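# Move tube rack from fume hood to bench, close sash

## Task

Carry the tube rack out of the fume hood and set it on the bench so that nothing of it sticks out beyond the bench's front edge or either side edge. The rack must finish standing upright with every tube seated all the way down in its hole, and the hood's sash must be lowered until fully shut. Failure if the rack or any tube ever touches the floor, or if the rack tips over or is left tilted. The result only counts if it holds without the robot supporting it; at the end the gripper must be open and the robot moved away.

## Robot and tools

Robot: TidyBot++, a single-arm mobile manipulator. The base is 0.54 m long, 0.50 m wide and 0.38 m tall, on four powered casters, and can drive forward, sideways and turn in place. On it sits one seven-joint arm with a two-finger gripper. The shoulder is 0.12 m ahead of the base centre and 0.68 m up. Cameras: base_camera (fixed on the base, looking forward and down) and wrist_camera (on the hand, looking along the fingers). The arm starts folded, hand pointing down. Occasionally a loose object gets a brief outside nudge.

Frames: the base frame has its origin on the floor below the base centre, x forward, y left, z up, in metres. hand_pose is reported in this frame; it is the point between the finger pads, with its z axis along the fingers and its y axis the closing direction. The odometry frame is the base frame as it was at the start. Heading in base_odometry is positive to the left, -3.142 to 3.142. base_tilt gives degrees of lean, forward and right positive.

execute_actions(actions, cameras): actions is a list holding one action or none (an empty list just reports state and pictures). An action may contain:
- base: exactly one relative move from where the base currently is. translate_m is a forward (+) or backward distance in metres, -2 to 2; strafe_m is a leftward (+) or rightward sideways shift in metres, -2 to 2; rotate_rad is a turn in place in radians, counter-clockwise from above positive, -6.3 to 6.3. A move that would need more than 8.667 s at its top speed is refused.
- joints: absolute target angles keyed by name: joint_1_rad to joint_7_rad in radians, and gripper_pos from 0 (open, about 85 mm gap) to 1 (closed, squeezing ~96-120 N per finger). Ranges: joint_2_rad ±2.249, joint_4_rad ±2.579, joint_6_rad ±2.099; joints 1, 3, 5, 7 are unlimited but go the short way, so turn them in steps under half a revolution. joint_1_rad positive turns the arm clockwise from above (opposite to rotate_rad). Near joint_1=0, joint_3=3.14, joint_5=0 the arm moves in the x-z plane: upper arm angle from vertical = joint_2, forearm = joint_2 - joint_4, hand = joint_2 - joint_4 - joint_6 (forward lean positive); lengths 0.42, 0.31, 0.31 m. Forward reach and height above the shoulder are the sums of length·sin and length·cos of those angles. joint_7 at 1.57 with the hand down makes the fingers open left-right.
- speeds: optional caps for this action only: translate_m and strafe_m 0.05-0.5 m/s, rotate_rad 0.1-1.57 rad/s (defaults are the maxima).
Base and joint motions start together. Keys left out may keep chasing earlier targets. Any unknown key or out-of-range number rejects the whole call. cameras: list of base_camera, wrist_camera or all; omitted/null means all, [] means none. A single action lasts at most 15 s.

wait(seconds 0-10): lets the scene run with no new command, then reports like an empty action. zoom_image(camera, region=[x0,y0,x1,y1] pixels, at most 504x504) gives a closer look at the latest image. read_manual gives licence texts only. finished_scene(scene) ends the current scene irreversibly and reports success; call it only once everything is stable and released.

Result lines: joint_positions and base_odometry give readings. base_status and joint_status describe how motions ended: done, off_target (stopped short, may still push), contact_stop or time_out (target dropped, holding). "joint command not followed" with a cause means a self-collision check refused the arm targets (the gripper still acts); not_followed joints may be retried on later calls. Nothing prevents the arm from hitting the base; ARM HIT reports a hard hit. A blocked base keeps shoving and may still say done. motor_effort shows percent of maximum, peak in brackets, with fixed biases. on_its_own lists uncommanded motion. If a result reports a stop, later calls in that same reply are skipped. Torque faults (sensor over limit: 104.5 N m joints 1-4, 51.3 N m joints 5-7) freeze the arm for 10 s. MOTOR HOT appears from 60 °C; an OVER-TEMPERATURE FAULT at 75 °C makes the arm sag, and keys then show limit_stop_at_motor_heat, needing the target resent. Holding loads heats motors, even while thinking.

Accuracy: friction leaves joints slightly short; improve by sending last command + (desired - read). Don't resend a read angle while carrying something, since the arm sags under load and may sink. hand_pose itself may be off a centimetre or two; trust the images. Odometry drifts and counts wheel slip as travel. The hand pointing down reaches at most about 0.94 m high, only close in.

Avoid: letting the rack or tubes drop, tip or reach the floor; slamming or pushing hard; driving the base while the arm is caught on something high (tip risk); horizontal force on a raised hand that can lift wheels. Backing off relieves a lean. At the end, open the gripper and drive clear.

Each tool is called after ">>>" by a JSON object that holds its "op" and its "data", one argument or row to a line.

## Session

>>> {"op": "execute_actions", "data": {
  "actions": [
    {"joints": {"joint_1_rad": 0.0, "joint_2_rad": -0.2, "joint_3_rad": 3.14, "joint_4_rad": -1.9, "joint_5_rad": 0.0, "joint_6_rad": 0.0, "joint_7_rad": 1.57}}
  ]
}}

Scene clock: 1.83 s.
base_odometry: x=+0.000 y=+0.000 heading=+0.000 (m, m, rad; odometry frame)
base_tilt: forward=-0.6 right=+0.3 (deg)
base_status: not commanded
joint_positions: joint_1_rad=-0.017 joint_2_rad=-0.221 joint_3_rad=+3.169 joint_4_rad=-1.908 joint_5_rad=-0.010 joint_6_rad=-0.030 joint_7_rad=+1.537 gripper_pos=+0.000
joint_status: all done
motor_effort: joint_1_rad=+0(0) joint_2_rad=-14(13) joint_3_rad=+1(1) joint_4_rad=+23(24) joint_5_rad=+0(0) joint_6_rad=+8(8) joint_7_rad=+1(1) (%)
hand_pose: x=+0.6473 y=-0.0059 z=+1.0107 quat_wxyz=(-0.013, +0.756, -0.022, +0.654) (m; base frame)
pictures: base_camera, wrist_camera
camera_calibration (this result's frames):
wrist_camera: T_world_to_cam=[[-0.0565899, -0.997397, -0.0446882, 0.0705932], [-0.182403, 0.054335, -0.981721, 1.15776], [0.981594, -0.0474043, -0.185003, -0.313465], [0, 0, 0, 1]] pos_world=[0.52287, -0.00735724, 1.08176]
Images, in order (width x height): base_camera 644x364, wrist_camera 644x476.

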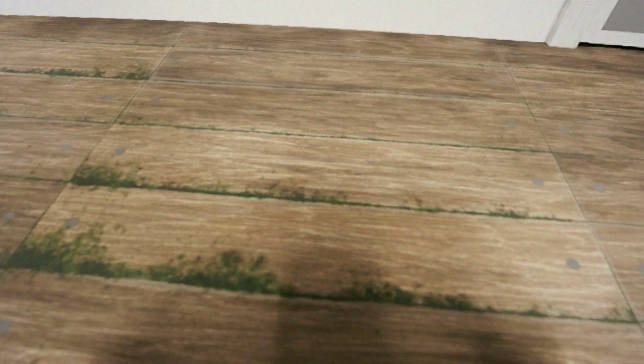

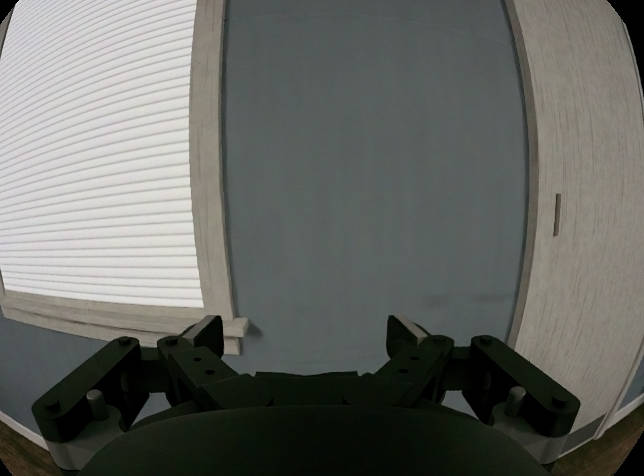

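>>> {"op": "execute_actions", "data": {
  "actions": [
    {"base": {"rotate_rad": -2.4}, "joints": {"joint_4_rad": -2.2, "joint_6_rad": 0.35}}
  ]
}}

Scene clock: 5.00 s.
base_odometry: x=+0.000 y=+0.000 heading=-2.399 (m, m, rad; odometry frame)
base_tilt: forward=-0.5 right=+0.3 (deg)
base_status: done
joint_positions: joint_1_rad=-0.008 joint_2_rad=-0.209 joint_3_rad=+3.159 joint_4_rad=-2.187 joint_5_rad=-0.010 joint_6_rad=+0.316 joint_7_rad=+1.537 gripper_pos=+0.000
joint_status: all done
motor_effort: joint_1_rad=+0(2) joint_2_rad=-13(14) joint_3_rad=+2(3) joint_4_rad=+22(24) joint_5_rad=+0(0) joint_6_rad=+8(9) joint_7_rad=+1(1) (%)
hand_pose: x=+0.6306 y=-0.0049 z=+0.9403 quat_wxyz=(-0.012, +0.739, -0.021, +0.674) (m; base frame)
pictures: base_camera, wrist_camera
camera_calibration (this result's frames):
wrist_camera: T_world_to_cam=[[-0.0562074, -0.997458, -0.04379, 0.0664217], [-0.129061, 0.0507501, -0.990337, 1.05998], [0.990042, -0.0500127, -0.131586, -0.365588], [0, 0, 0, 1]] pos_world=[0.502483, -0.00582506, 1.00454]
Images, in order (width x height): base_camera 644x364, wrist_camera 644x476.

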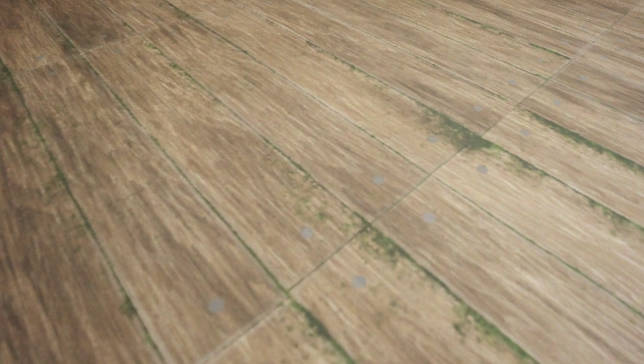

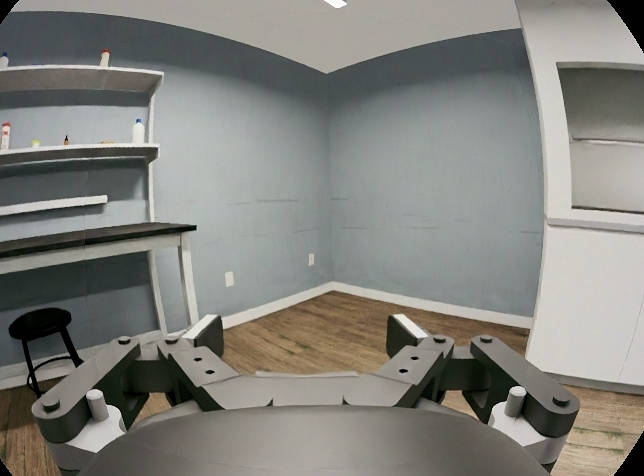

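>>> {"op": "execute_actions", "data": {
  "actions": [
    {"base": {"rotate_rad": -0.79}, "joints": {"joint_2_rad": -0.1, "joint_4_rad": -1.5, "joint_6_rad": -0.4, "joint_7_rad": 1.6}}
  ]
}}

Scene clock: 7.37 s.
base_odometry: x=+0.000 y=+0.000 heading=+3.094 (m, m, rad; odometry frame)
base_tilt: forward=-0.5 right=+0.3 (deg)
base_status: done
joint_positions: joint_1_rad=-0.001 joint_2_rad=-0.121 joint_3_rad=+3.155 joint_4_rad=-1.510 joint_5_rad=-0.010 joint_6_rad=-0.365 joint_7_rad=+1.567 gripper_pos=+0.000
joint_status: all done
motor_effort: joint_1_rad=+0(2) joint_2_rad=-18(17) joint_3_rad=+1(4) joint_4_rad=+23(24) joint_5_rad=+0(0) joint_6_rad=+8(8) joint_7_rad=+1(1) (%)
hand_pose: x=+0.6835 y=-0.0050 z=+1.0998 quat_wxyz=(-0.002, +0.769, -0.009, +0.640) (m; base frame)
pictures: base_camera, wrist_camera
camera_calibration (this result's frames):
wrist_camera: T_world_to_cam=[[-0.0509746, -0.998658, -0.00911206, 0.0345924], [-0.218898, 0.0200744, -0.975541, 1.26976], [0.974415, -0.0477332, -0.219628, -0.289529], [0, 0, 0, 1]] pos_world=[0.561833, -0.00476377, 1.17543]
Images, in order (width x height): base_camera 644x364, wrist_camera 644x476.

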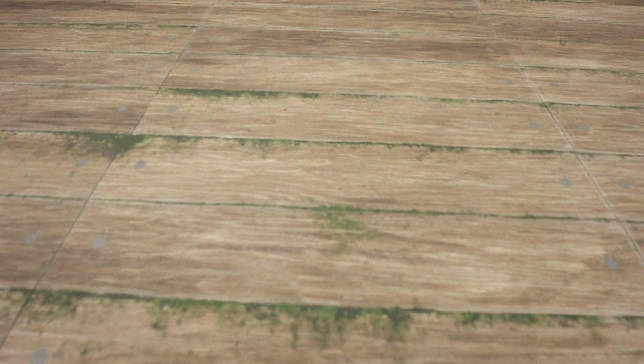

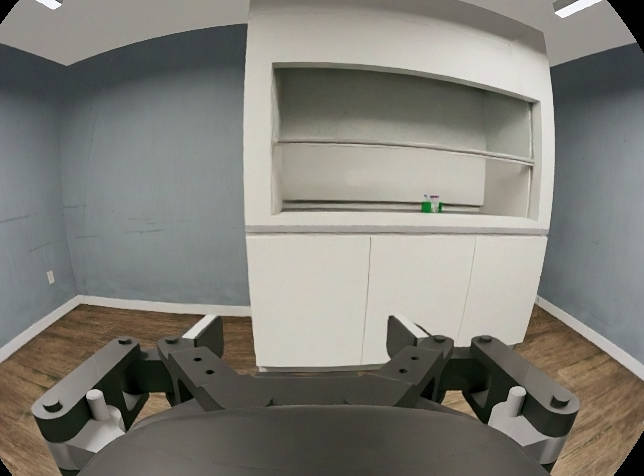

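>>> {"op": "execute_actions", "data": {
  "actions": [
    {"base": {"strafe_m": -0.88}}
  ],
  "cameras": []
}}

>>> {"op": "execute_actions", "data": {
  "actions": [
    {"base": {"translate_m": 0.95}, "joints": {"joint_2_rad": 0.2, "joint_4_rad": -1.33, "joint_6_rad": -0.12}}
  ]
}}

Scene clock: 10.83 s.
base_odometry: x=+0.043 y=+0.879 heading=+3.094 (m, m, rad; odometry frame)
base_tilt: forward=-0.5 right=+0.3 (deg)
base_status: done
joint_positions: joint_1_rad=-0.001 joint_2_rad=-0.120 joint_3_rad=+3.154 joint_4_rad=-1.510 joint_5_rad=-0.010 joint_6_rad=-0.365 joint_7_rad=+1.567 gripper_pos=+0.000
joint_status: not commanded
motor_effort: joint_1_rad=+1(3) joint_2_rad=-18(18) joint_3_rad=+1(4) joint_4_rad=+24(24) joint_5_rad=+0(0) joint_6_rad=+8(8) joint_7_rad=+1(1) (%)
hand_pose: x=+0.6839 y=-0.0046 z=+1.0993 quat_wxyz=(-0.003, +0.769, -0.009, +0.639) (m; base frame)
pictures: none
No camera images: the call's "cameras" was empty. Leave "cameras" out to get every camera's image.

Scene clock: 14.10 s.
base_odometry: x=-0.906 y=+0.925 heading=+3.093 (m, m, rad; odometry frame)
base_tilt: forward=-0.5 right=+0.3 (deg)
base_status: done
joint_positions: joint_1_rad=-0.001 joint_2_rad=+0.198 joint_3_rad=+3.154 joint_4_rad=-1.342 joint_5_rad=-0.010 joint_6_rad=-0.153 joint_7_rad=+1.567 gripper_pos=+0.000
joint_status: all done
motor_effort: joint_1_rad=+1(0) joint_2_rad=-31(33) joint_3_rad=+1(2) joint_4_rad=+24(25) joint_5_rad=+0(0) joint_6_rad=+8(8) joint_7_rad=+1(1) (%)
hand_pose: x=+0.8251 y=-0.0051 z=+1.0657 quat_wxyz=(+0.000, +0.749, -0.008, +0.662) (m; base frame)
pictures: base_camera, wrist_camera
camera_calibration (this result's frames):
wrist_camera: T_world_to_cam=[[-0.0518141, -0.998628, -0.0075401, 0.0403725], [-0.160005, 0.0157541, -0.986991, 1.23112], [0.985755, -0.0499336, -0.160602, -0.507221], [0, 0, 0, 1]] pos_world=[0.699074, -0.00440554, 1.13395]
Images, in order (width x height): base_camera 644x364, wrist_camera 644x476.

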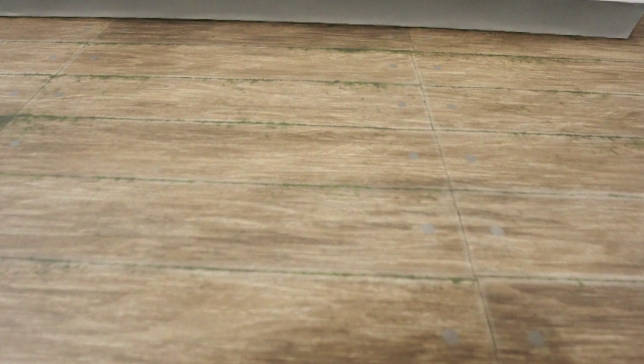

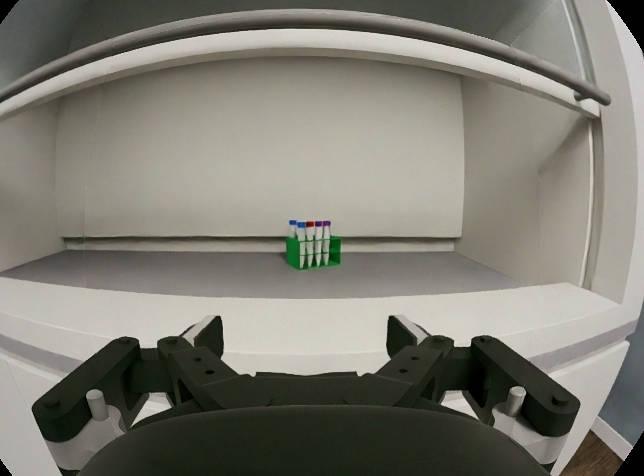

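>>> {"op": "zoom_image", "data": {
  "camera": "wrist_camera",
  "region": [260, 200, 370, 290]
}}

Region (260, 200, 370, 290) of wrist_camera's 644x476 image, scaled by 4.582; it fills the top 412 rows of this view, and the rest is white.

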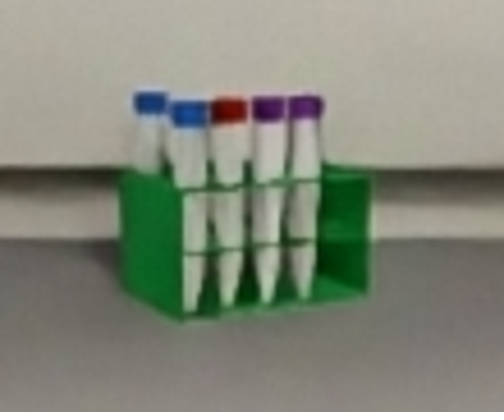

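>>> {"op": "execute_actions", "data": {
  "actions": [
    {"base": {"strafe_m": -0.055}}
  ],
  "cameras": []
}}

>>> {"op": "execute_actions", "data": {
  "actions": [
    {"base": {"translate_m": 0.42}, "speeds": {"translate_m": 0.35}}
  ]
}}

Scene clock: 21.07 s.
base_odometry: x=-0.904 y=+0.980 heading=+3.093 (m, m, rad; odometry frame)
base_tilt: forward=-0.5 right=+0.3 (deg)
base_status: done
joint_positions: joint_1_rad=+0.004 joint_2_rad=+0.198 joint_3_rad=+3.154 joint_4_rad=-1.342 joint_5_rad=-0.010 joint_6_rad=-0.153 joint_7_rad=+1.567 gripper_pos=+0.000
joint_status: not commanded
motor_effort: joint_1_rad=+0(3) joint_2_rad=-30(31) joint_3_rad=+1(1) joint_4_rad=+24(25) joint_5_rad=+0(0) joint_6_rad=+9(9) joint_7_rad=+1(1) (%)
hand_pose: x=+0.8251 y=-0.0090 z=+1.0662 quat_wxyz=(+0.001, +0.749, -0.010, +0.663) (m; base frame)
pictures: none
No camera images: the call's "cameras" was empty. Leave "cameras" out to get every camera's image.

Scene clock: 23.33 s.
base_odometry: x=-1.323 y=+1.001 heading=+3.093 (m, m, rad; odometry frame)
base_tilt: forward=-0.5 right=+0.3 (deg)
base_status: done
joint_positions: joint_1_rad=+0.004 joint_2_rad=+0.199 joint_3_rad=+3.154 joint_4_rad=-1.340 joint_5_rad=-0.010 joint_6_rad=-0.151 joint_7_rad=+1.567 gripper_pos=+0.000
joint_status: not commanded
motor_effort: joint_1_rad=+0(0) joint_2_rad=-31(33) joint_3_rad=+1(2) joint_4_rad=+24(26) joint_5_rad=+0(0) joint_6_rad=+9(9) joint_7_rad=+1(1) (%)
hand_pose: x=+0.8256 y=-0.0090 z=+1.0671 quat_wxyz=(+0.001, +0.748, -0.010, +0.664) (m; base frame)
pictures: base_camera, wrist_camera
camera_calibration (this result's frames):
wrist_camera: T_world_to_cam=[[-0.057187, -0.998334, -0.00772478, 0.0412011], [-0.156791, 0.0166223, -0.987492, 1.23047], [0.985975, -0.0552605, -0.157481, -0.511201], [0, 0, 0, 1]] pos_world=[0.699314, -0.00756995, 1.13489]
Images, in order (width x height): base_camera 644x364, wrist_camera 644x476.

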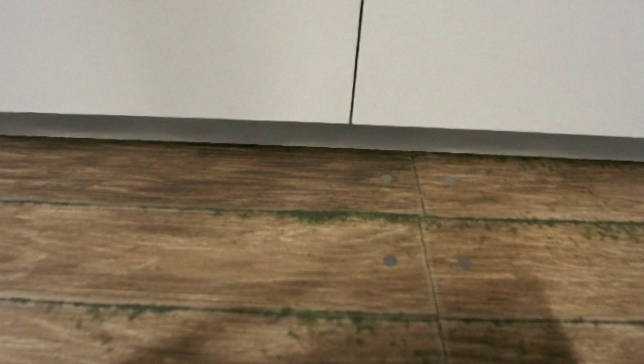

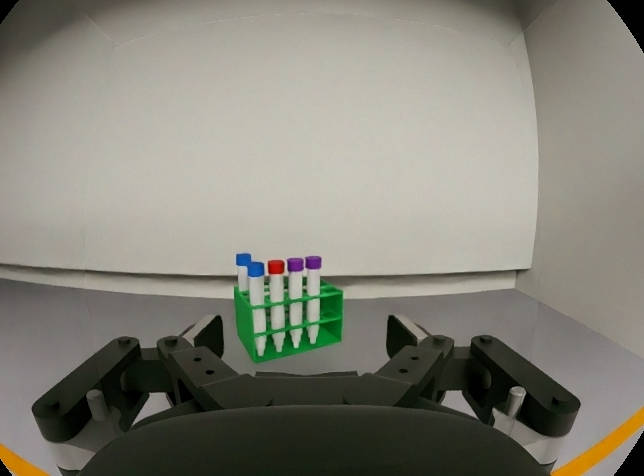

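>>> {"op": "zoom_image", "data": {
  "camera": "wrist_camera",
  "region": [210, 240, 370, 380]
}}

Region (210, 240, 370, 380) of wrist_camera's 644x476 image, scaled by 3.150; it fills the top 441 rows of this view, and the rest is white.

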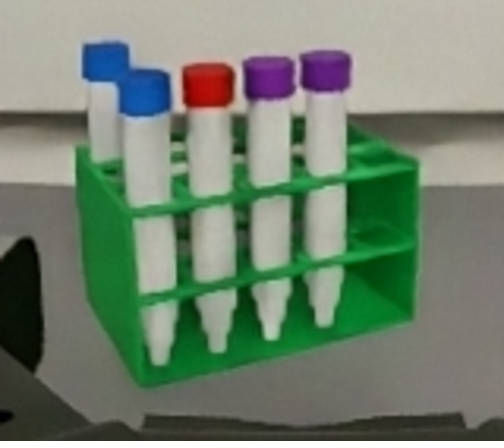

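>>> {"op": "execute_actions", "data": {
  "actions": [
    {"base": {"translate_m": 0.12}, "speeds": {"translate_m": 0.3}}
  ],
  "cameras": []
}}

>>> {"op": "execute_actions", "data": {
  "actions": [
    {"joints": {"joint_2_rad": 0.325, "joint_4_rad": -1.42, "joint_6_rad": 0.03}}
  ],
  "cameras": ["wrist_camera"]
}}

Scene clock: 26.47 s.
base_odometry: x=-1.443 y=+1.007 heading=+3.092 (m, m, rad; odometry frame)
base_tilt: forward=-0.5 right=+0.3 (deg)
base_status: done
joint_positions: joint_1_rad=+0.004 joint_2_rad=+0.204 joint_3_rad=+3.154 joint_4_rad=-1.339 joint_5_rad=-0.010 joint_6_rad=-0.151 joint_7_rad=+1.567 gripper_pos=+0.000
joint_status: not commanded
motor_effort: joint_1_rad=+1(2) joint_2_rad=-30(34) joint_3_rad=+1(0) joint_4_rad=+24(25) joint_5_rad=+0(0) joint_6_rad=+8(9) joint_7_rad=+1(1) (%)
hand_pose: x=+0.8276 y=-0.0090 z=+1.0640 quat_wxyz=(+0.001, +0.749, -0.010, +0.662) (m; base frame)
pictures: none
No camera images: the call's "cameras" was empty. Leave "cameras" out to get every camera's image.

Scene clock: 27.57 s.
base_odometry: x=-1.443 y=+1.007 heading=+3.092 (m, m, rad; odometry frame)
base_tilt: forward=-0.5 right=+0.3 (deg)
base_status: not commanded
joint_positions: joint_1_rad=+0.004 joint_2_rad=+0.328 joint_3_rad=+3.154 joint_4_rad=-1.416 joint_5_rad=-0.010 joint_6_rad=-0.006 joint_7_rad=+1.567 gripper_pos=+0.000
joint_status: all done
motor_effort: joint_1_rad=+0(0) joint_2_rad=-34(38) joint_3_rad=+1(1) joint_4_rad=+23(27) joint_5_rad=+0(0) joint_6_rad=+8(9) joint_7_rad=+1(1) (%)
hand_pose: x=+0.8707 y=-0.0097 z=+0.9699 quat_wxyz=(+0.002, +0.768, -0.010, +0.641) (m; base frame)
pictures: wrist_camera
camera_calibration (this result's frames):
wrist_camera: T_world_to_cam=[[-0.0587911, -0.998264, -0.00355981, 0.0397008], [-0.215925, 0.016198, -0.976276, 1.18226], [0.974638, -0.0566277, -0.216502, -0.503935], [0, 0, 0, 1]] pos_world=[0.748768, -0.00805505, 1.04525]
Images, in order (width x height): wrist_camera 644x476.

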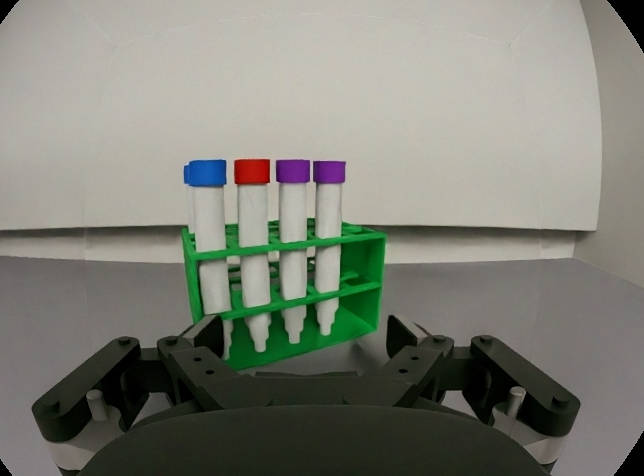

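>>> {"op": "execute_actions", "data": {
  "actions": [
    {"base": {"translate_m": 0.055}, "speeds": {"translate_m": 0.05}}
  ],
  "cameras": ["wrist_camera"]
}}

Scene clock: 30.53 s.
base_odometry: x=-1.498 y=+1.010 heading=+3.092 (m, m, rad; odometry frame)
base_tilt: forward=-0.5 right=+0.3 (deg)
base_status: done
joint_positions: joint_1_rad=+0.004 joint_2_rad=+0.328 joint_3_rad=+3.154 joint_4_rad=-1.416 joint_5_rad=-0.010 joint_6_rad=-0.005 joint_7_rad=+1.567 gripper_pos=+0.000
joint_status: not commanded
motor_effort: joint_1_rad=+0(2) joint_2_rad=-34(37) joint_3_rad=+1(0) joint_4_rad=+24(24) joint_5_rad=+0(0) joint_6_rad=+8(9) joint_7_rad=+1(1) (%)
hand_pose: x=+0.8706 y=-0.0097 z=+0.9707 quat_wxyz=(+0.002, +0.767, -0.010, +0.641) (m; base frame)
pictures: wrist_camera
camera_calibration (this result's frames):
wrist_camera: T_world_to_cam=[[-0.0587921, -0.998264, -0.00363682, 0.0397714], [-0.214251, 0.0161762, -0.976645, 1.18189], [0.975008, -0.0566398, -0.21483, -0.505633], [0, 0, 0, 1]] pos_world=[0.748554, -0.00805508, 1.0458]
Images, in order (width x height): wrist_camera 644x476.

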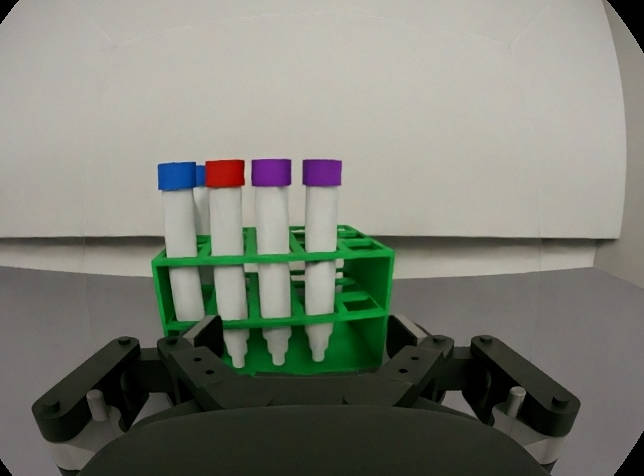

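>>> {"op": "zoom_image", "data": {
  "camera": "wrist_camera",
  "region": [140, 210, 440, 390]
}}

Region (140, 210, 440, 390) of wrist_camera's 644x476 image, scaled by 1.680; it fills the top 302 rows of this view, and the rest is white.

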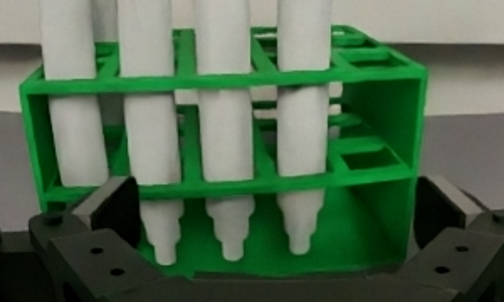

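>>> {"op": "execute_actions", "data": {
  "actions": [
    {"base": {"translate_m": -0.03}, "speeds": {"translate_m": 0.1}}
  ],
  "cameras": []
}}

>>> {"op": "execute_actions", "data": {
  "actions": [
    {"base": {"strafe_m": -0.047}, "joints": {"joint_6_rad": 0.10, "gripper_pos": 0.75}, "speeds": {"strafe_m": 0.1}}
  ],
  "cameras": ["wrist_camera"]
}}

Scene clock: 36.33 s.
base_odometry: x=-1.468 y=+1.008 heading=+3.092 (m, m, rad; odometry frame)
base_tilt: forward=-0.5 right=+0.3 (deg)
base_status: done
joint_positions: joint_1_rad=+0.004 joint_2_rad=+0.325 joint_3_rad=+3.154 joint_4_rad=-1.416 joint_5_rad=-0.010 joint_6_rad=-0.004 joint_7_rad=+1.567 gripper_pos=+0.000
joint_status: not commanded
motor_effort: joint_1_rad=+1(2) joint_2_rad=-33(38) joint_3_rad=+1(0) joint_4_rad=+23(25) joint_5_rad=+0(0) joint_6_rad=+8(9) joint_7_rad=+1(1) (%)
hand_pose: x=+0.8697 y=-0.0097 z=+0.9734 quat_wxyz=(+0.002, +0.766, -0.010, +0.643) (m; base frame)
pictures: none
No camera images: the call's "cameras" was empty. Leave "cameras" out to get every camera's image.

Scene clock: 37.37 s.
base_odometry: x=-1.466 y=+1.055 heading=+3.092 (m, m, rad; odometry frame)
base_tilt: forward=-0.5 right=+0.3 (deg)
base_status: done
joint_positions: joint_1_rad=+0.003 joint_2_rad=+0.324 joint_3_rad=+3.154 joint_4_rad=-1.416 joint_5_rad=-0.010 joint_6_rad=+0.073 joint_7_rad=+1.567 gripper_pos=+0.750
joint_status: all done
motor_effort: joint_1_rad=+1(2) joint_2_rad=-34(35) joint_3_rad=+1(1) joint_4_rad=+23(25) joint_5_rad=+0(0) joint_6_rad=+8(9) joint_7_rad=+0(1) (%)
hand_pose: x=+0.8728 y=-0.0085 z=+0.9973 quat_wxyz=(+0.002, +0.741, -0.009, +0.672) (m; base frame)
pictures: wrist_camera
camera_calibration (this result's frames):
wrist_camera: T_world_to_cam=[[-0.0570206, -0.998348, -0.00703093, 0.0429927], [-0.134501, 0.0146598, -0.990805, 1.15281], [0.989272, -0.0555506, -0.135114, -0.593934], [0, 0, 0, 1]] pos_world=[0.745068, -0.00697177, 1.06226]
Images, in order (width x height): wrist_camera 644x476.

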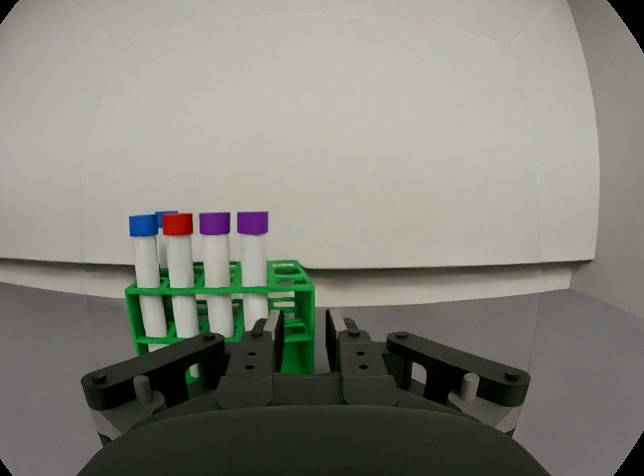

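>>> {"op": "zoom_image", "data": {
  "camera": "wrist_camera",
  "region": [190, 200, 390, 390]
}}

Region (190, 200, 390, 390) of wrist_camera's 644x476 image, scaled by 2.520; it fills the top 479 rows of this view, and the rest is white.

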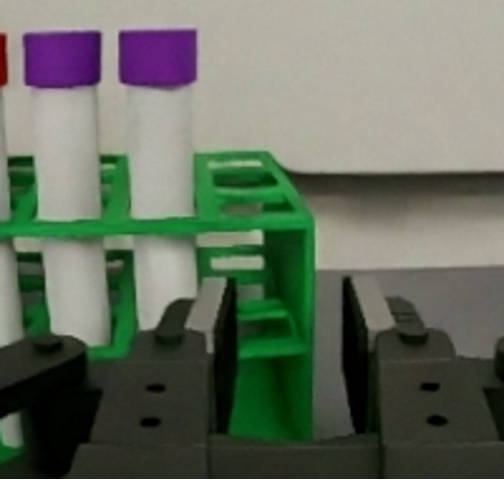

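>>> {"op": "execute_actions", "data": {
  "actions": [
    {"base": {"strafe_m": -0.006}, "joints": {"joint_2_rad": 0.342, "joint_6_rad": 0.075}}
  ],
  "cameras": []
}}

>>> {"op": "execute_actions", "data": {
  "actions": [
    {"base": {"translate_m": 0.025}, "joints": {"joint_2_rad": 0.339}}
  ],
  "cameras": ["wrist_camera"]
}}

>>> {"op": "zoom_image", "data": {
  "camera": "wrist_camera",
  "region": [190, 200, 390, 390]
}}

Scene clock: 38.67 s.
base_odometry: x=-1.466 y=+1.062 heading=+3.092 (m, m, rad; odometry frame)
base_tilt: forward=-0.5 right=+0.3 (deg)
base_status: done
joint_positions: joint_1_rad=+0.002 joint_2_rad=+0.329 joint_3_rad=+3.154 joint_4_rad=-1.416 joint_5_rad=-0.010 joint_6_rad=+0.073 joint_7_rad=+1.567 gripper_pos=+0.750
joint_status: all done
motor_effort: joint_1_rad=+1(3) joint_2_rad=-34(36) joint_3_rad=+1(2) joint_4_rad=+23(24) joint_5_rad=+0(0) joint_6_rad=+8(10) joint_7_rad=+1(1) (%)
hand_pose: x=+0.8744 y=-0.0083 z=+0.9934 quat_wxyz=(+0.002, +0.742, -0.009, +0.670) (m; base frame)
pictures: none
No camera images: the call's "cameras" was empty. Leave "cameras" out to get every camera's image.

Scene clock: 39.43 s.
base_odometry: x=-1.491 y=+1.063 heading=+3.092 (m, m, rad; odometry frame)
base_tilt: forward=-0.5 right=+0.3 (deg)
base_status: done
joint_positions: joint_1_rad=+0.002 joint_2_rad=+0.337 joint_3_rad=+3.154 joint_4_rad=-1.417 joint_5_rad=-0.010 joint_6_rad=+0.073 joint_7_rad=+1.567 gripper_pos=+0.750
joint_status: all done
motor_effort: joint_1_rad=+1(1) joint_2_rad=-35(37) joint_3_rad=+1(0) joint_4_rad=+24(26) joint_5_rad=+0(0) joint_6_rad=+8(9) joint_7_rad=+1(1) (%)
hand_pose: x=+0.8767 y=-0.0083 z=+0.9876 quat_wxyz=(+0.002, +0.745, -0.009, +0.667) (m; base frame)
pictures: wrist_camera
camera_calibration (this result's frames):
wrist_camera: T_world_to_cam=[[-0.0568246, -0.998364, -0.00633768, 0.0424933], [-0.147201, 0.0146566, -0.988998, 1.15311], [0.987473, -0.0552665, -0.147793, -0.584996], [0, 0, 0, 1]] pos_world=[0.74982, -0.0068074, 1.05423]
Images, in order (width x height): wrist_camera 644x476.

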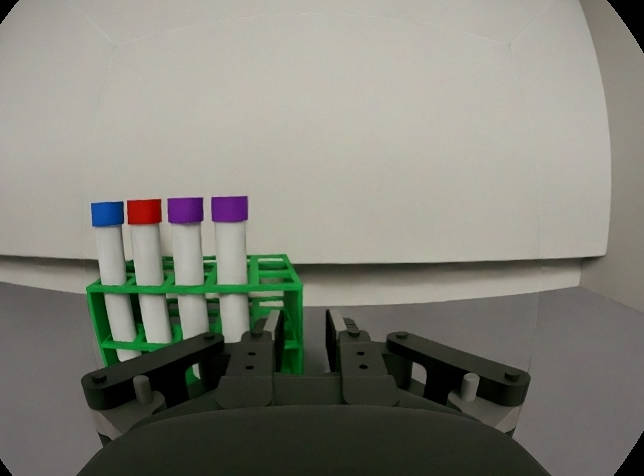

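Region (190, 200, 390, 390) of wrist_camera's 644x476 image, scaled by 2.520; it fills the top 479 rows of this view, and the rest is white.

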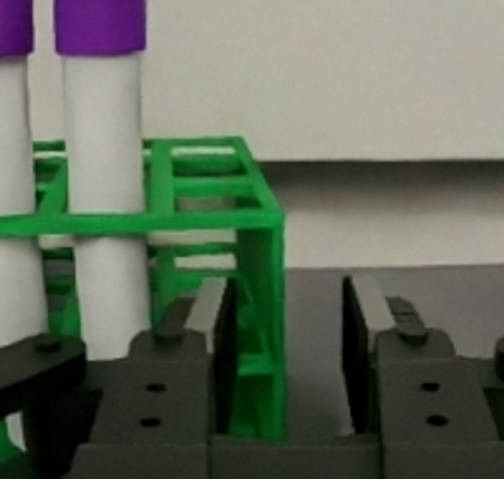

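>>> {"op": "execute_actions", "data": {
  "actions": [
    {"base": {"strafe_m": 0.003}, "joints": {"joint_2_rad": 0.341}}
  ],
  "cameras": []
}}

>>> {"op": "execute_actions", "data": {
  "actions": [
    {"base": {"translate_m": 0.025}, "speeds": {"translate_m": 0.05}}
  ],
  "cameras": ["wrist_camera"]
}}

>>> {"op": "zoom_image", "data": {
  "camera": "wrist_camera",
  "region": [190, 200, 390, 390]
}}

Scene clock: 40.47 s.
base_odometry: x=-1.491 y=+1.060 heading=+3.092 (m, m, rad; odometry frame)
base_tilt: forward=-0.5 right=+0.3 (deg)
base_status: done
joint_positions: joint_1_rad=+0.002 joint_2_rad=+0.337 joint_3_rad=+3.154 joint_4_rad=-1.417 joint_5_rad=-0.010 joint_6_rad=+0.073 joint_7_rad=+1.567 gripper_pos=+0.750
joint_status: all done
motor_effort: joint_1_rad=+2(5) joint_2_rad=-33(36) joint_3_rad=+2(2) joint_4_rad=+23(24) joint_5_rad=+0(0) joint_6_rad=+8(8) joint_7_rad=+1(1) (%)
hand_pose: x=+0.8767 y=-0.0080 z=+0.9876 quat_wxyz=(+0.002, +0.745, -0.009, +0.667) (m; base frame)
pictures: none
No camera images: the call's "cameras" was empty. Leave "cameras" out to get every camera's image.

Scene clock: 41.43 s.
base_odometry: x=-1.516 y=+1.062 heading=+3.091 (m, m, rad; odometry frame)
base_tilt: forward=-0.5 right=+0.3 (deg)
base_status: done
joint_positions: joint_1_rad=+0.002 joint_2_rad=+0.337 joint_3_rad=+3.154 joint_4_rad=-1.417 joint_5_rad=-0.010 joint_6_rad=+0.073 joint_7_rad=+1.567 gripper_pos=+0.750
joint_status: not commanded
motor_effort: joint_1_rad=+1(1) joint_2_rad=-35(38) joint_3_rad=+1(0) joint_4_rad=+24(24) joint_5_rad=+0(0) joint_6_rad=+8(9) joint_7_rad=+1(1) (%)
hand_pose: x=+0.8769 y=-0.0080 z=+0.9872 quat_wxyz=(+0.002, +0.745, -0.009, +0.667) (m; base frame)
pictures: wrist_camera
camera_calibration (this result's frames):
wrist_camera: T_world_to_cam=[[-0.056335, -0.998392, -0.00632673, 0.0424225], [-0.147804, 0.0146066, -0.988909, 1.15312], [0.987411, -0.0547751, -0.148389, -0.584581], [0, 0, 0, 1]] pos_world=[0.750046, -0.00650921, 1.05385]
Images, in order (width x height): wrist_camera 644x476.

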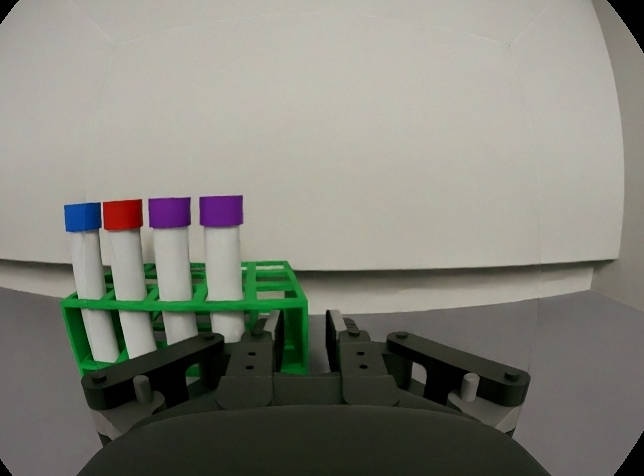

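Region (190, 200, 390, 390) of wrist_camera's 644x476 image, scaled by 2.520; it fills the top 479 rows of this view, and the rest is white.

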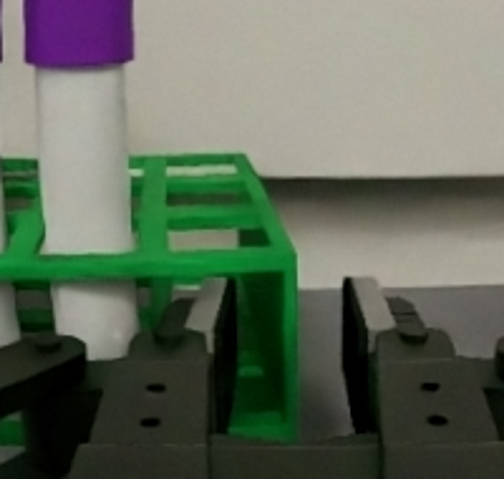

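>>> {"op": "execute_actions", "data": {
  "actions": [
    {"base": {"translate_m": 0.022}, "speeds": {"translate_m": 0.05}}
  ]
}}

Scene clock: 42.60 s.
base_odometry: x=-1.539 y=+1.063 heading=+3.091 (m, m, rad; odometry frame)
base_tilt: forward=-0.5 right=+0.3 (deg)
base_status: done
joint_positions: joint_1_rad=+0.002 joint_2_rad=+0.338 joint_3_rad=+3.154 joint_4_rad=-1.417 joint_5_rad=-0.010 joint_6_rad=+0.073 joint_7_rad=+1.567 gripper_pos=+0.750
joint_status: not commanded
motor_effort: joint_1_rad=+0(2) joint_2_rad=-36(37) joint_3_rad=+1(0) joint_4_rad=+24(24) joint_5_rad=+0(0) joint_6_rad=+8(9) joint_7_rad=+1(1) (%)
hand_pose: x=+0.8770 y=-0.0080 z=+0.9870 quat_wxyz=(+0.002, +0.745, -0.009, +0.667) (m; base frame)
pictures: base_camera, wrist_camera
camera_calibration (this result's frames):
wrist_camera: T_world_to_cam=[[-0.0563362, -0.998392, -0.00631728, 0.0424163], [-0.147977, 0.014607, -0.988883, 1.15312], [0.987385, -0.0547751, -0.148562, -0.584459], [0, 0, 0, 1]] pos_world=[0.750112, -0.00650942, 1.05374]
Images, in order (width x height): base_camera 644x364, wrist_camera 644x476.

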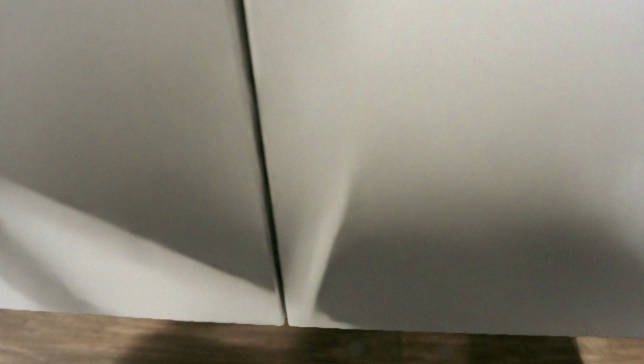

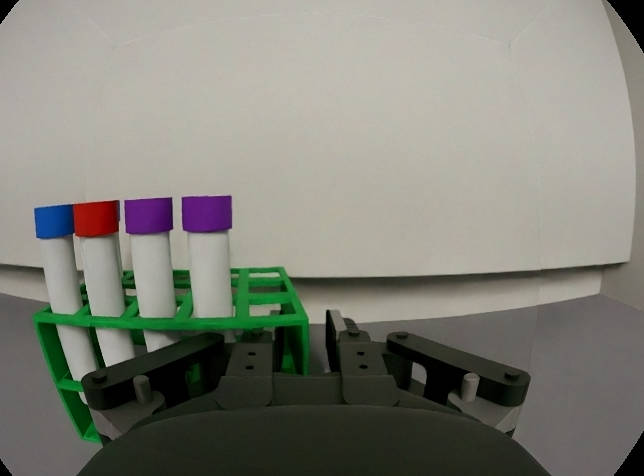

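The inner finger is under the top plate. Close.

>>> {"op": "execute_actions", "data": {
  "actions": [
    {"joints": {"gripper_pos": 1.0}}
  ],
  "cameras": ["wrist_camera"]
}}

Scene clock: 43.50 s.
base_odometry: x=-1.539 y=+1.063 heading=+3.091 (m, m, rad; odometry frame)
base_tilt: forward=-0.5 right=+0.3 (deg)
base_status: not commanded
joint_positions: joint_1_rad=+0.002 joint_2_rad=+0.338 joint_3_rad=+3.154 joint_4_rad=-1.417 joint_5_rad=-0.010 joint_6_rad=+0.073 joint_7_rad=+1.567 gripper_pos=+0.980
joint_status: all done
motor_effort: joint_1_rad=+0(1) joint_2_rad=-34(35) joint_3_rad=+1(2) joint_4_rad=+23(24) joint_5_rad=+0(0) joint_6_rad=+8(9) joint_7_rad=+1(1) (%)
hand_pose: x=+0.8770 y=-0.0080 z=+0.9870 quat_wxyz=(+0.002, +0.745, -0.009, +0.667) (m; base frame)
pictures: wrist_camera
camera_calibration (this result's frames):
wrist_camera: T_world_to_cam=[[-0.0563238, -0.998393, -0.00620677, 0.0422964], [-0.147979, 0.0144958, -0.988884, 1.15312], [0.987385, -0.0547793, -0.148558, -0.584465], [0, 0, 0, 1]] pos_world=[0.750112, -0.00650352, 1.05374]
Images, in order (width x height): wrist_camera 644x476.

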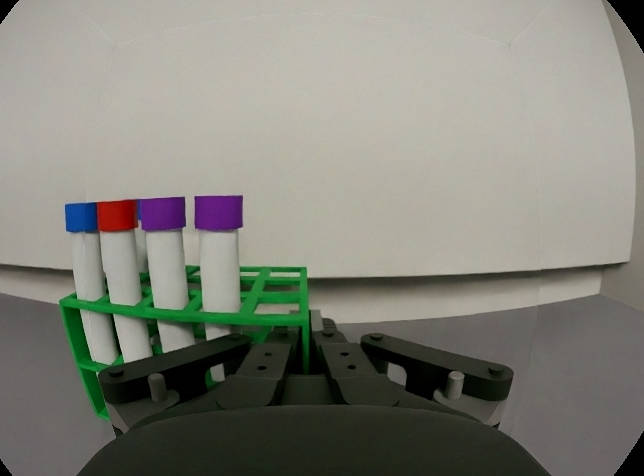

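>>> {"op": "execute_actions", "data": {
  "actions": [
    {"joints": {"joint_2_rad": 0.262, "joint_4_rad": -1.16, "joint_6_rad": -0.258}}
  ],
  "cameras": ["wrist_camera"]
}}

Scene clock: 45.23 s.
base_odometry: x=-1.539 y=+1.063 heading=+3.091 (m, m, rad; odometry frame)
base_tilt: forward=-0.5 right=+0.3 (deg)
base_status: not commanded
joint_positions: joint_1_rad=+0.002 joint_2_rad=+0.274 joint_3_rad=+3.154 joint_4_rad=-1.172 joint_5_rad=-0.010 joint_6_rad=-0.229 joint_7_rad=+1.569 gripper_pos=+0.980
joint_status: all done
motor_effort: joint_1_rad=+0(0) joint_2_rad=-34(38) joint_3_rad=+1(1) joint_4_rad=+25(26) joint_5_rad=+0(0) joint_6_rad=+9(10) joint_7_rad=+1(1) (%)
hand_pose: x=+0.8543 y=-0.0067 z=+1.0940 quat_wxyz=(+0.001, +0.743, -0.008, +0.670) (m; base frame)
pictures: wrist_camera
camera_calibration (this result's frames):
wrist_camera: T_world_to_cam=[[-0.0532422, -0.998565, -0.00579395, 0.0398151], [-0.141035, 0.0132636, -0.989916, 1.25067], [0.988572, -0.0518881, -0.141539, -0.554818], [0, 0, 0, 1]] pos_world=[0.726985, -0.00561881, 1.15976]
Images, in order (width x height): wrist_camera 644x476.

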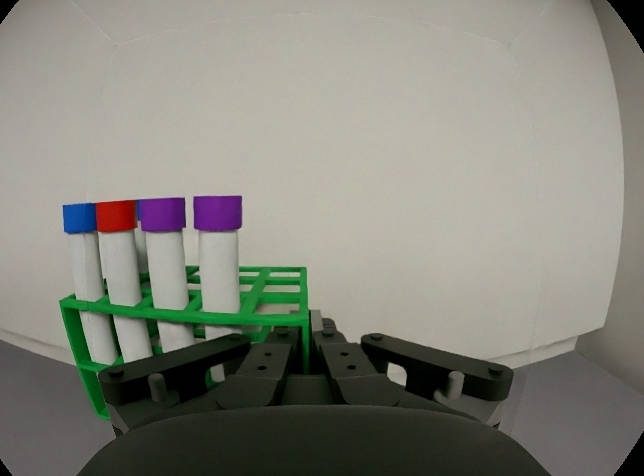

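>>> {"op": "execute_actions", "data": {
  "actions": []
}}

Scene clock: 46.00 s.
base_odometry: x=-1.539 y=+1.063 heading=+3.091 (m, m, rad; odometry frame)
base_tilt: forward=-0.5 right=+0.3 (deg)
base_status: not commanded
joint_positions: joint_1_rad=+0.002 joint_2_rad=+0.274 joint_3_rad=+3.154 joint_4_rad=-1.172 joint_5_rad=-0.010 joint_6_rad=-0.229 joint_7_rad=+1.569 gripper_pos=+0.980
joint_status: all done
motor_effort: joint_1_rad=+0(0) joint_2_rad=-34(38) joint_3_rad=+1(1) joint_4_rad=+25(26) joint_5_rad=+0(0) joint_6_rad=+9(10) joint_7_rad=+1(1) (%)
hand_pose: x=+0.8543 y=-0.0067 z=+1.0939 quat_wxyz=(+0.001, +0.743, -0.008, +0.670) (m; base frame)
pictures: base_camera, wrist_camera
camera_calibration (this result's frames):
wrist_camera: T_world_to_cam=[[-0.053242, -0.998565, -0.00578805, 0.0398084], [-0.141178, 0.0132652, -0.989895, 1.25073], [0.988552, -0.0518869, -0.141681, -0.554646], [0, 0, 0, 1]] pos_world=[0.72699, -0.00561866, 1.15974]
Images, in order (width x height): base_camera 644x364, wrist_camera 644x476.

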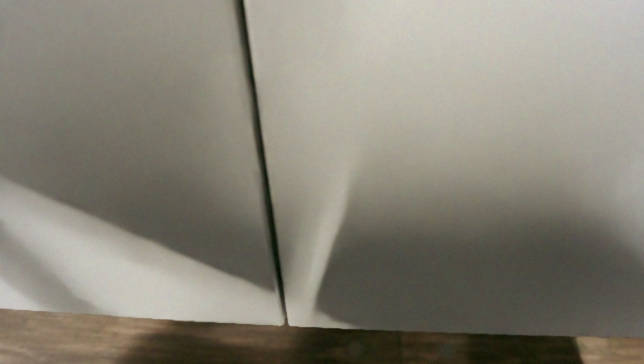

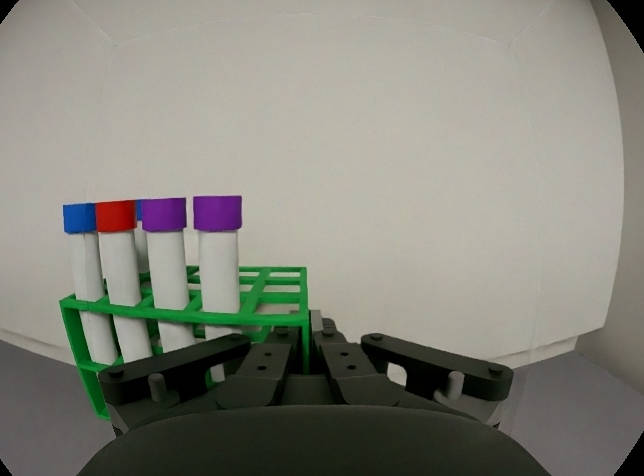

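>>> {"op": "execute_actions", "data": {
  "actions": [
    {"base": {"translate_m": -1.3}, "speeds": {"translate_m": 0.4}}
  ]
}}

Scene clock: 50.63 s.
base_odometry: x=-0.240 y=+0.998 heading=+3.092 (m, m, rad; odometry frame)
base_tilt: forward=-0.5 right=+0.3 (deg)
base_status: done
joint_positions: joint_1_rad=+0.002 joint_2_rad=+0.272 joint_3_rad=+3.154 joint_4_rad=-1.172 joint_5_rad=-0.010 joint_6_rad=-0.234 joint_7_rad=+1.569 gripper_pos=+0.980
joint_status: not commanded
motor_effort: joint_1_rad=+1(2) joint_2_rad=-35(39) joint_3_rad=+1(1) joint_4_rad=+26(27) joint_5_rad=+0(0) joint_6_rad=+10(10) joint_7_rad=+0(1) (%)
hand_pose: x=+0.8536 y=-0.0066 z=+1.0935 quat_wxyz=(+0.001, +0.744, -0.008, +0.668) (m; base frame)
pictures: base_camera, wrist_camera
camera_calibration (this result's frames):
wrist_camera: T_world_to_cam=[[-0.0529725, -0.99858, -0.00568487, 0.0395898], [-0.144542, 0.0133003, -0.989409, 1.25252], [0.98808, -0.0515897, -0.145041, -0.549886], [0, 0, 0, 1]] pos_world=[0.72647, -0.0054938, 1.15973]
Images, in order (width x height): base_camera 644x364, wrist_camera 644x476.

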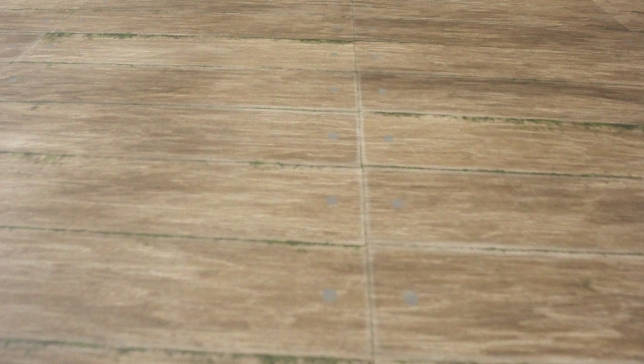

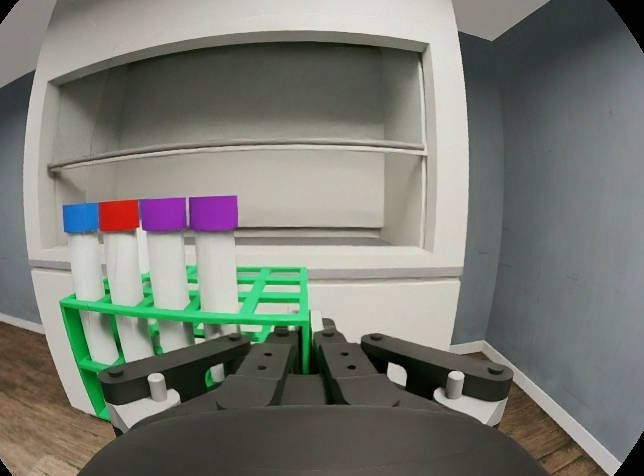

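>>> {"op": "execute_actions", "data": {
  "actions": [
    {"base": {"rotate_rad": 1.571}, "speeds": {"rotate_rad": 0.8}}
  ]
}}

Scene clock: 53.87 s.
base_odometry: x=-0.240 y=+0.998 heading=-1.621 (m, m, rad; odometry frame)
base_tilt: forward=-0.5 right=+0.3 (deg)
base_status: done
joint_positions: joint_1_rad=-0.004 joint_2_rad=+0.272 joint_3_rad=+3.148 joint_4_rad=-1.172 joint_5_rad=-0.010 joint_6_rad=-0.234 joint_7_rad=+1.569 gripper_pos=+0.980
joint_status: not commanded
motor_effort: joint_1_rad=-1(5) joint_2_rad=-33(35) joint_3_rad=+1(2) joint_4_rad=+25(25) joint_5_rad=+0(0) joint_6_rad=+9(9) joint_7_rad=+0(1) (%)
hand_pose: x=+0.8535 y=+0.0013 z=+1.0935 quat_wxyz=(-0.003, +0.744, -0.004, +0.668) (m; base frame)
pictures: base_camera, wrist_camera
camera_calibration (this result's frames):
wrist_camera: T_world_to_cam=[[-0.0415616, -0.999111, -0.00705538, 0.0391621], [-0.144762, 0.0130086, -0.989381, 1.25256], [0.988593, -0.0400989, -0.145174, -0.549762], [0, 0, 0, 1]] pos_world=[0.726442, 0.000788371, 1.15973]
Images, in order (width x height): base_camera 644x364, wrist_camera 644x476.

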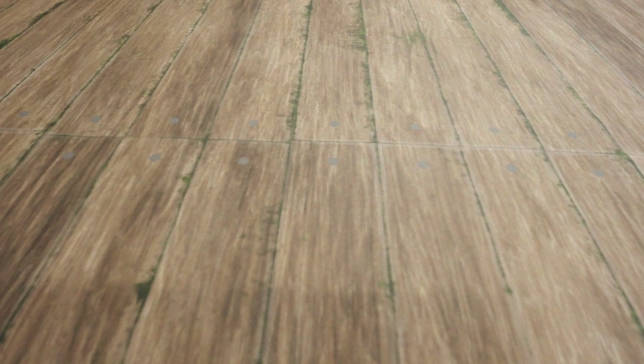

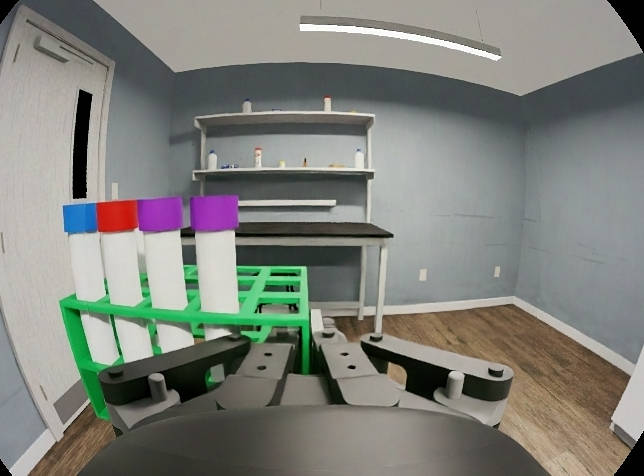

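>>> {"op": "execute_actions", "data": {
  "actions": [
    {"base": {"translate_m": 1.5}, "speeds": {"translate_m": 0.45}}
  ]
}}

Scene clock: 59.07 s.
base_odometry: x=-0.313 y=-0.500 heading=-1.620 (m, m, rad; odometry frame)
base_tilt: forward=-0.5 right=+0.3 (deg)
base_status: done
joint_positions: joint_1_rad=-0.004 joint_2_rad=+0.272 joint_3_rad=+3.148 joint_4_rad=-1.172 joint_5_rad=-0.010 joint_6_rad=-0.235 joint_7_rad=+1.569 gripper_pos=+0.980
joint_status: not commanded
motor_effort: joint_1_rad=+1(0) joint_2_rad=-35(38) joint_3_rad=+1(0) joint_4_rad=+26(26) joint_5_rad=+0(0) joint_6_rad=+9(10) joint_7_rad=+0(1) (%)
hand_pose: x=+0.8534 y=+0.0013 z=+1.0933 quat_wxyz=(-0.003, +0.744, -0.004, +0.668) (m; base frame)
pictures: base_camera, wrist_camera
camera_calibration (this result's frames):
wrist_camera: T_world_to_cam=[[-0.0415559, -0.999112, -0.0070003, 0.0390941], [-0.145535, 0.0129845, -0.989268, 1.25293], [0.98848, -0.0400911, -0.145946, -0.548743], [0, 0, 0, 1]] pos_world=[0.726392, 0.000790944, 1.15967]
Images, in order (width x height): base_camera 644x364, wrist_camera 644x476.

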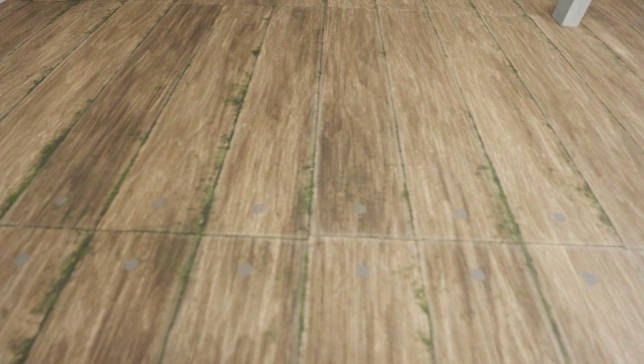

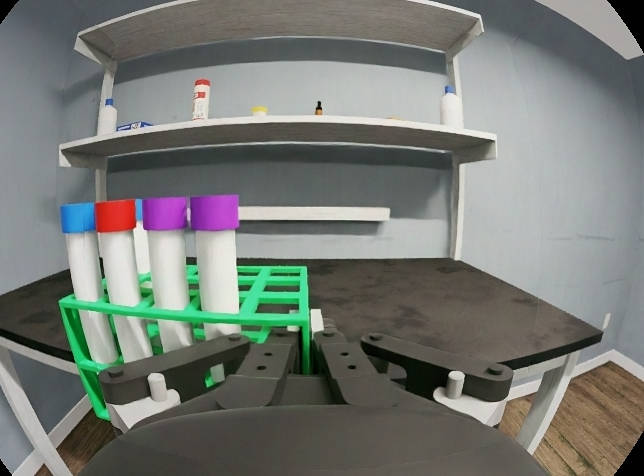

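>>> {"op": "execute_actions", "data": {
  "actions": [
    {"base": {"translate_m": 0.4}, "joints": {"joint_2_rad": 0.265, "joint_4_rad": -1.36, "joint_6_rad": -0.025}, "speeds": {"translate_m": 0.3}}
  ]
}}

Scene clock: 62.27 s.
base_odometry: x=-0.333 y=-0.900 heading=-1.619 (m, m, rad; odometry frame)
base_tilt: forward=-0.5 right=+0.3 (deg)
base_status: done
joint_positions: joint_1_rad=-0.004 joint_2_rad=+0.272 joint_3_rad=+3.148 joint_4_rad=-1.361 joint_5_rad=-0.010 joint_6_rad=-0.065 joint_7_rad=+1.569 gripper_pos=+0.980
joint_status: all done
motor_effort: joint_1_rad=+0(1) joint_2_rad=-35(38) joint_3_rad=+1(1) joint_4_rad=+26(26) joint_5_rad=+0(0) joint_6_rad=+9(10) joint_7_rad=+0(0) (%)
hand_pose: x=+0.8548 y=+0.0006 z=+1.0278 quat_wxyz=(-0.003, +0.751, -0.005, +0.661) (m; base frame)
pictures: base_camera, wrist_camera
camera_calibration (this result's frames):
wrist_camera: T_world_to_cam=[[-0.0434611, -0.999036, -0.00625753, 0.0388988], [-0.164921, 0.0133518, -0.986216, 1.20178], [0.985349, -0.0418301, -0.165343, -0.537048], [0, 0, 0, 1]] pos_world=[0.729069, 0.000350631, 1.09666]
Images, in order (width x height): base_camera 644x364, wrist_camera 644x476.

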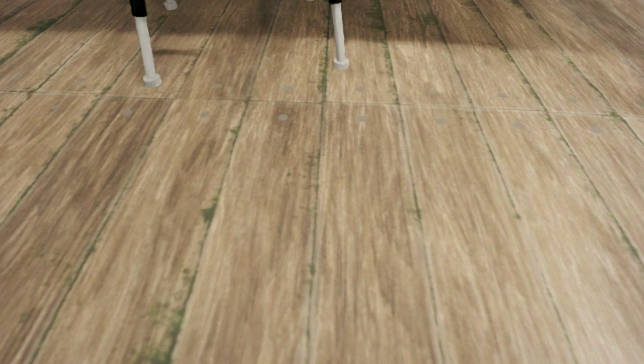

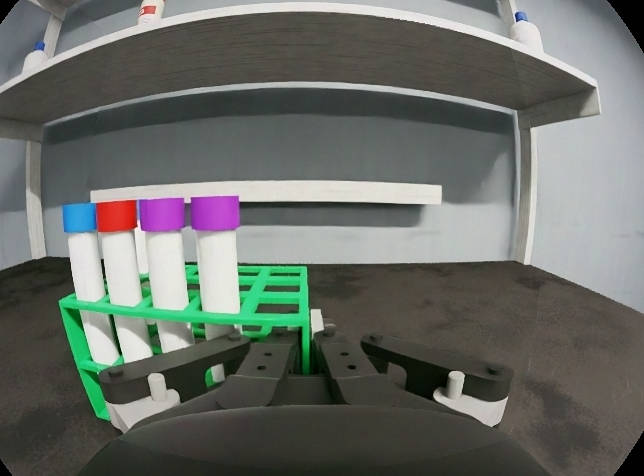

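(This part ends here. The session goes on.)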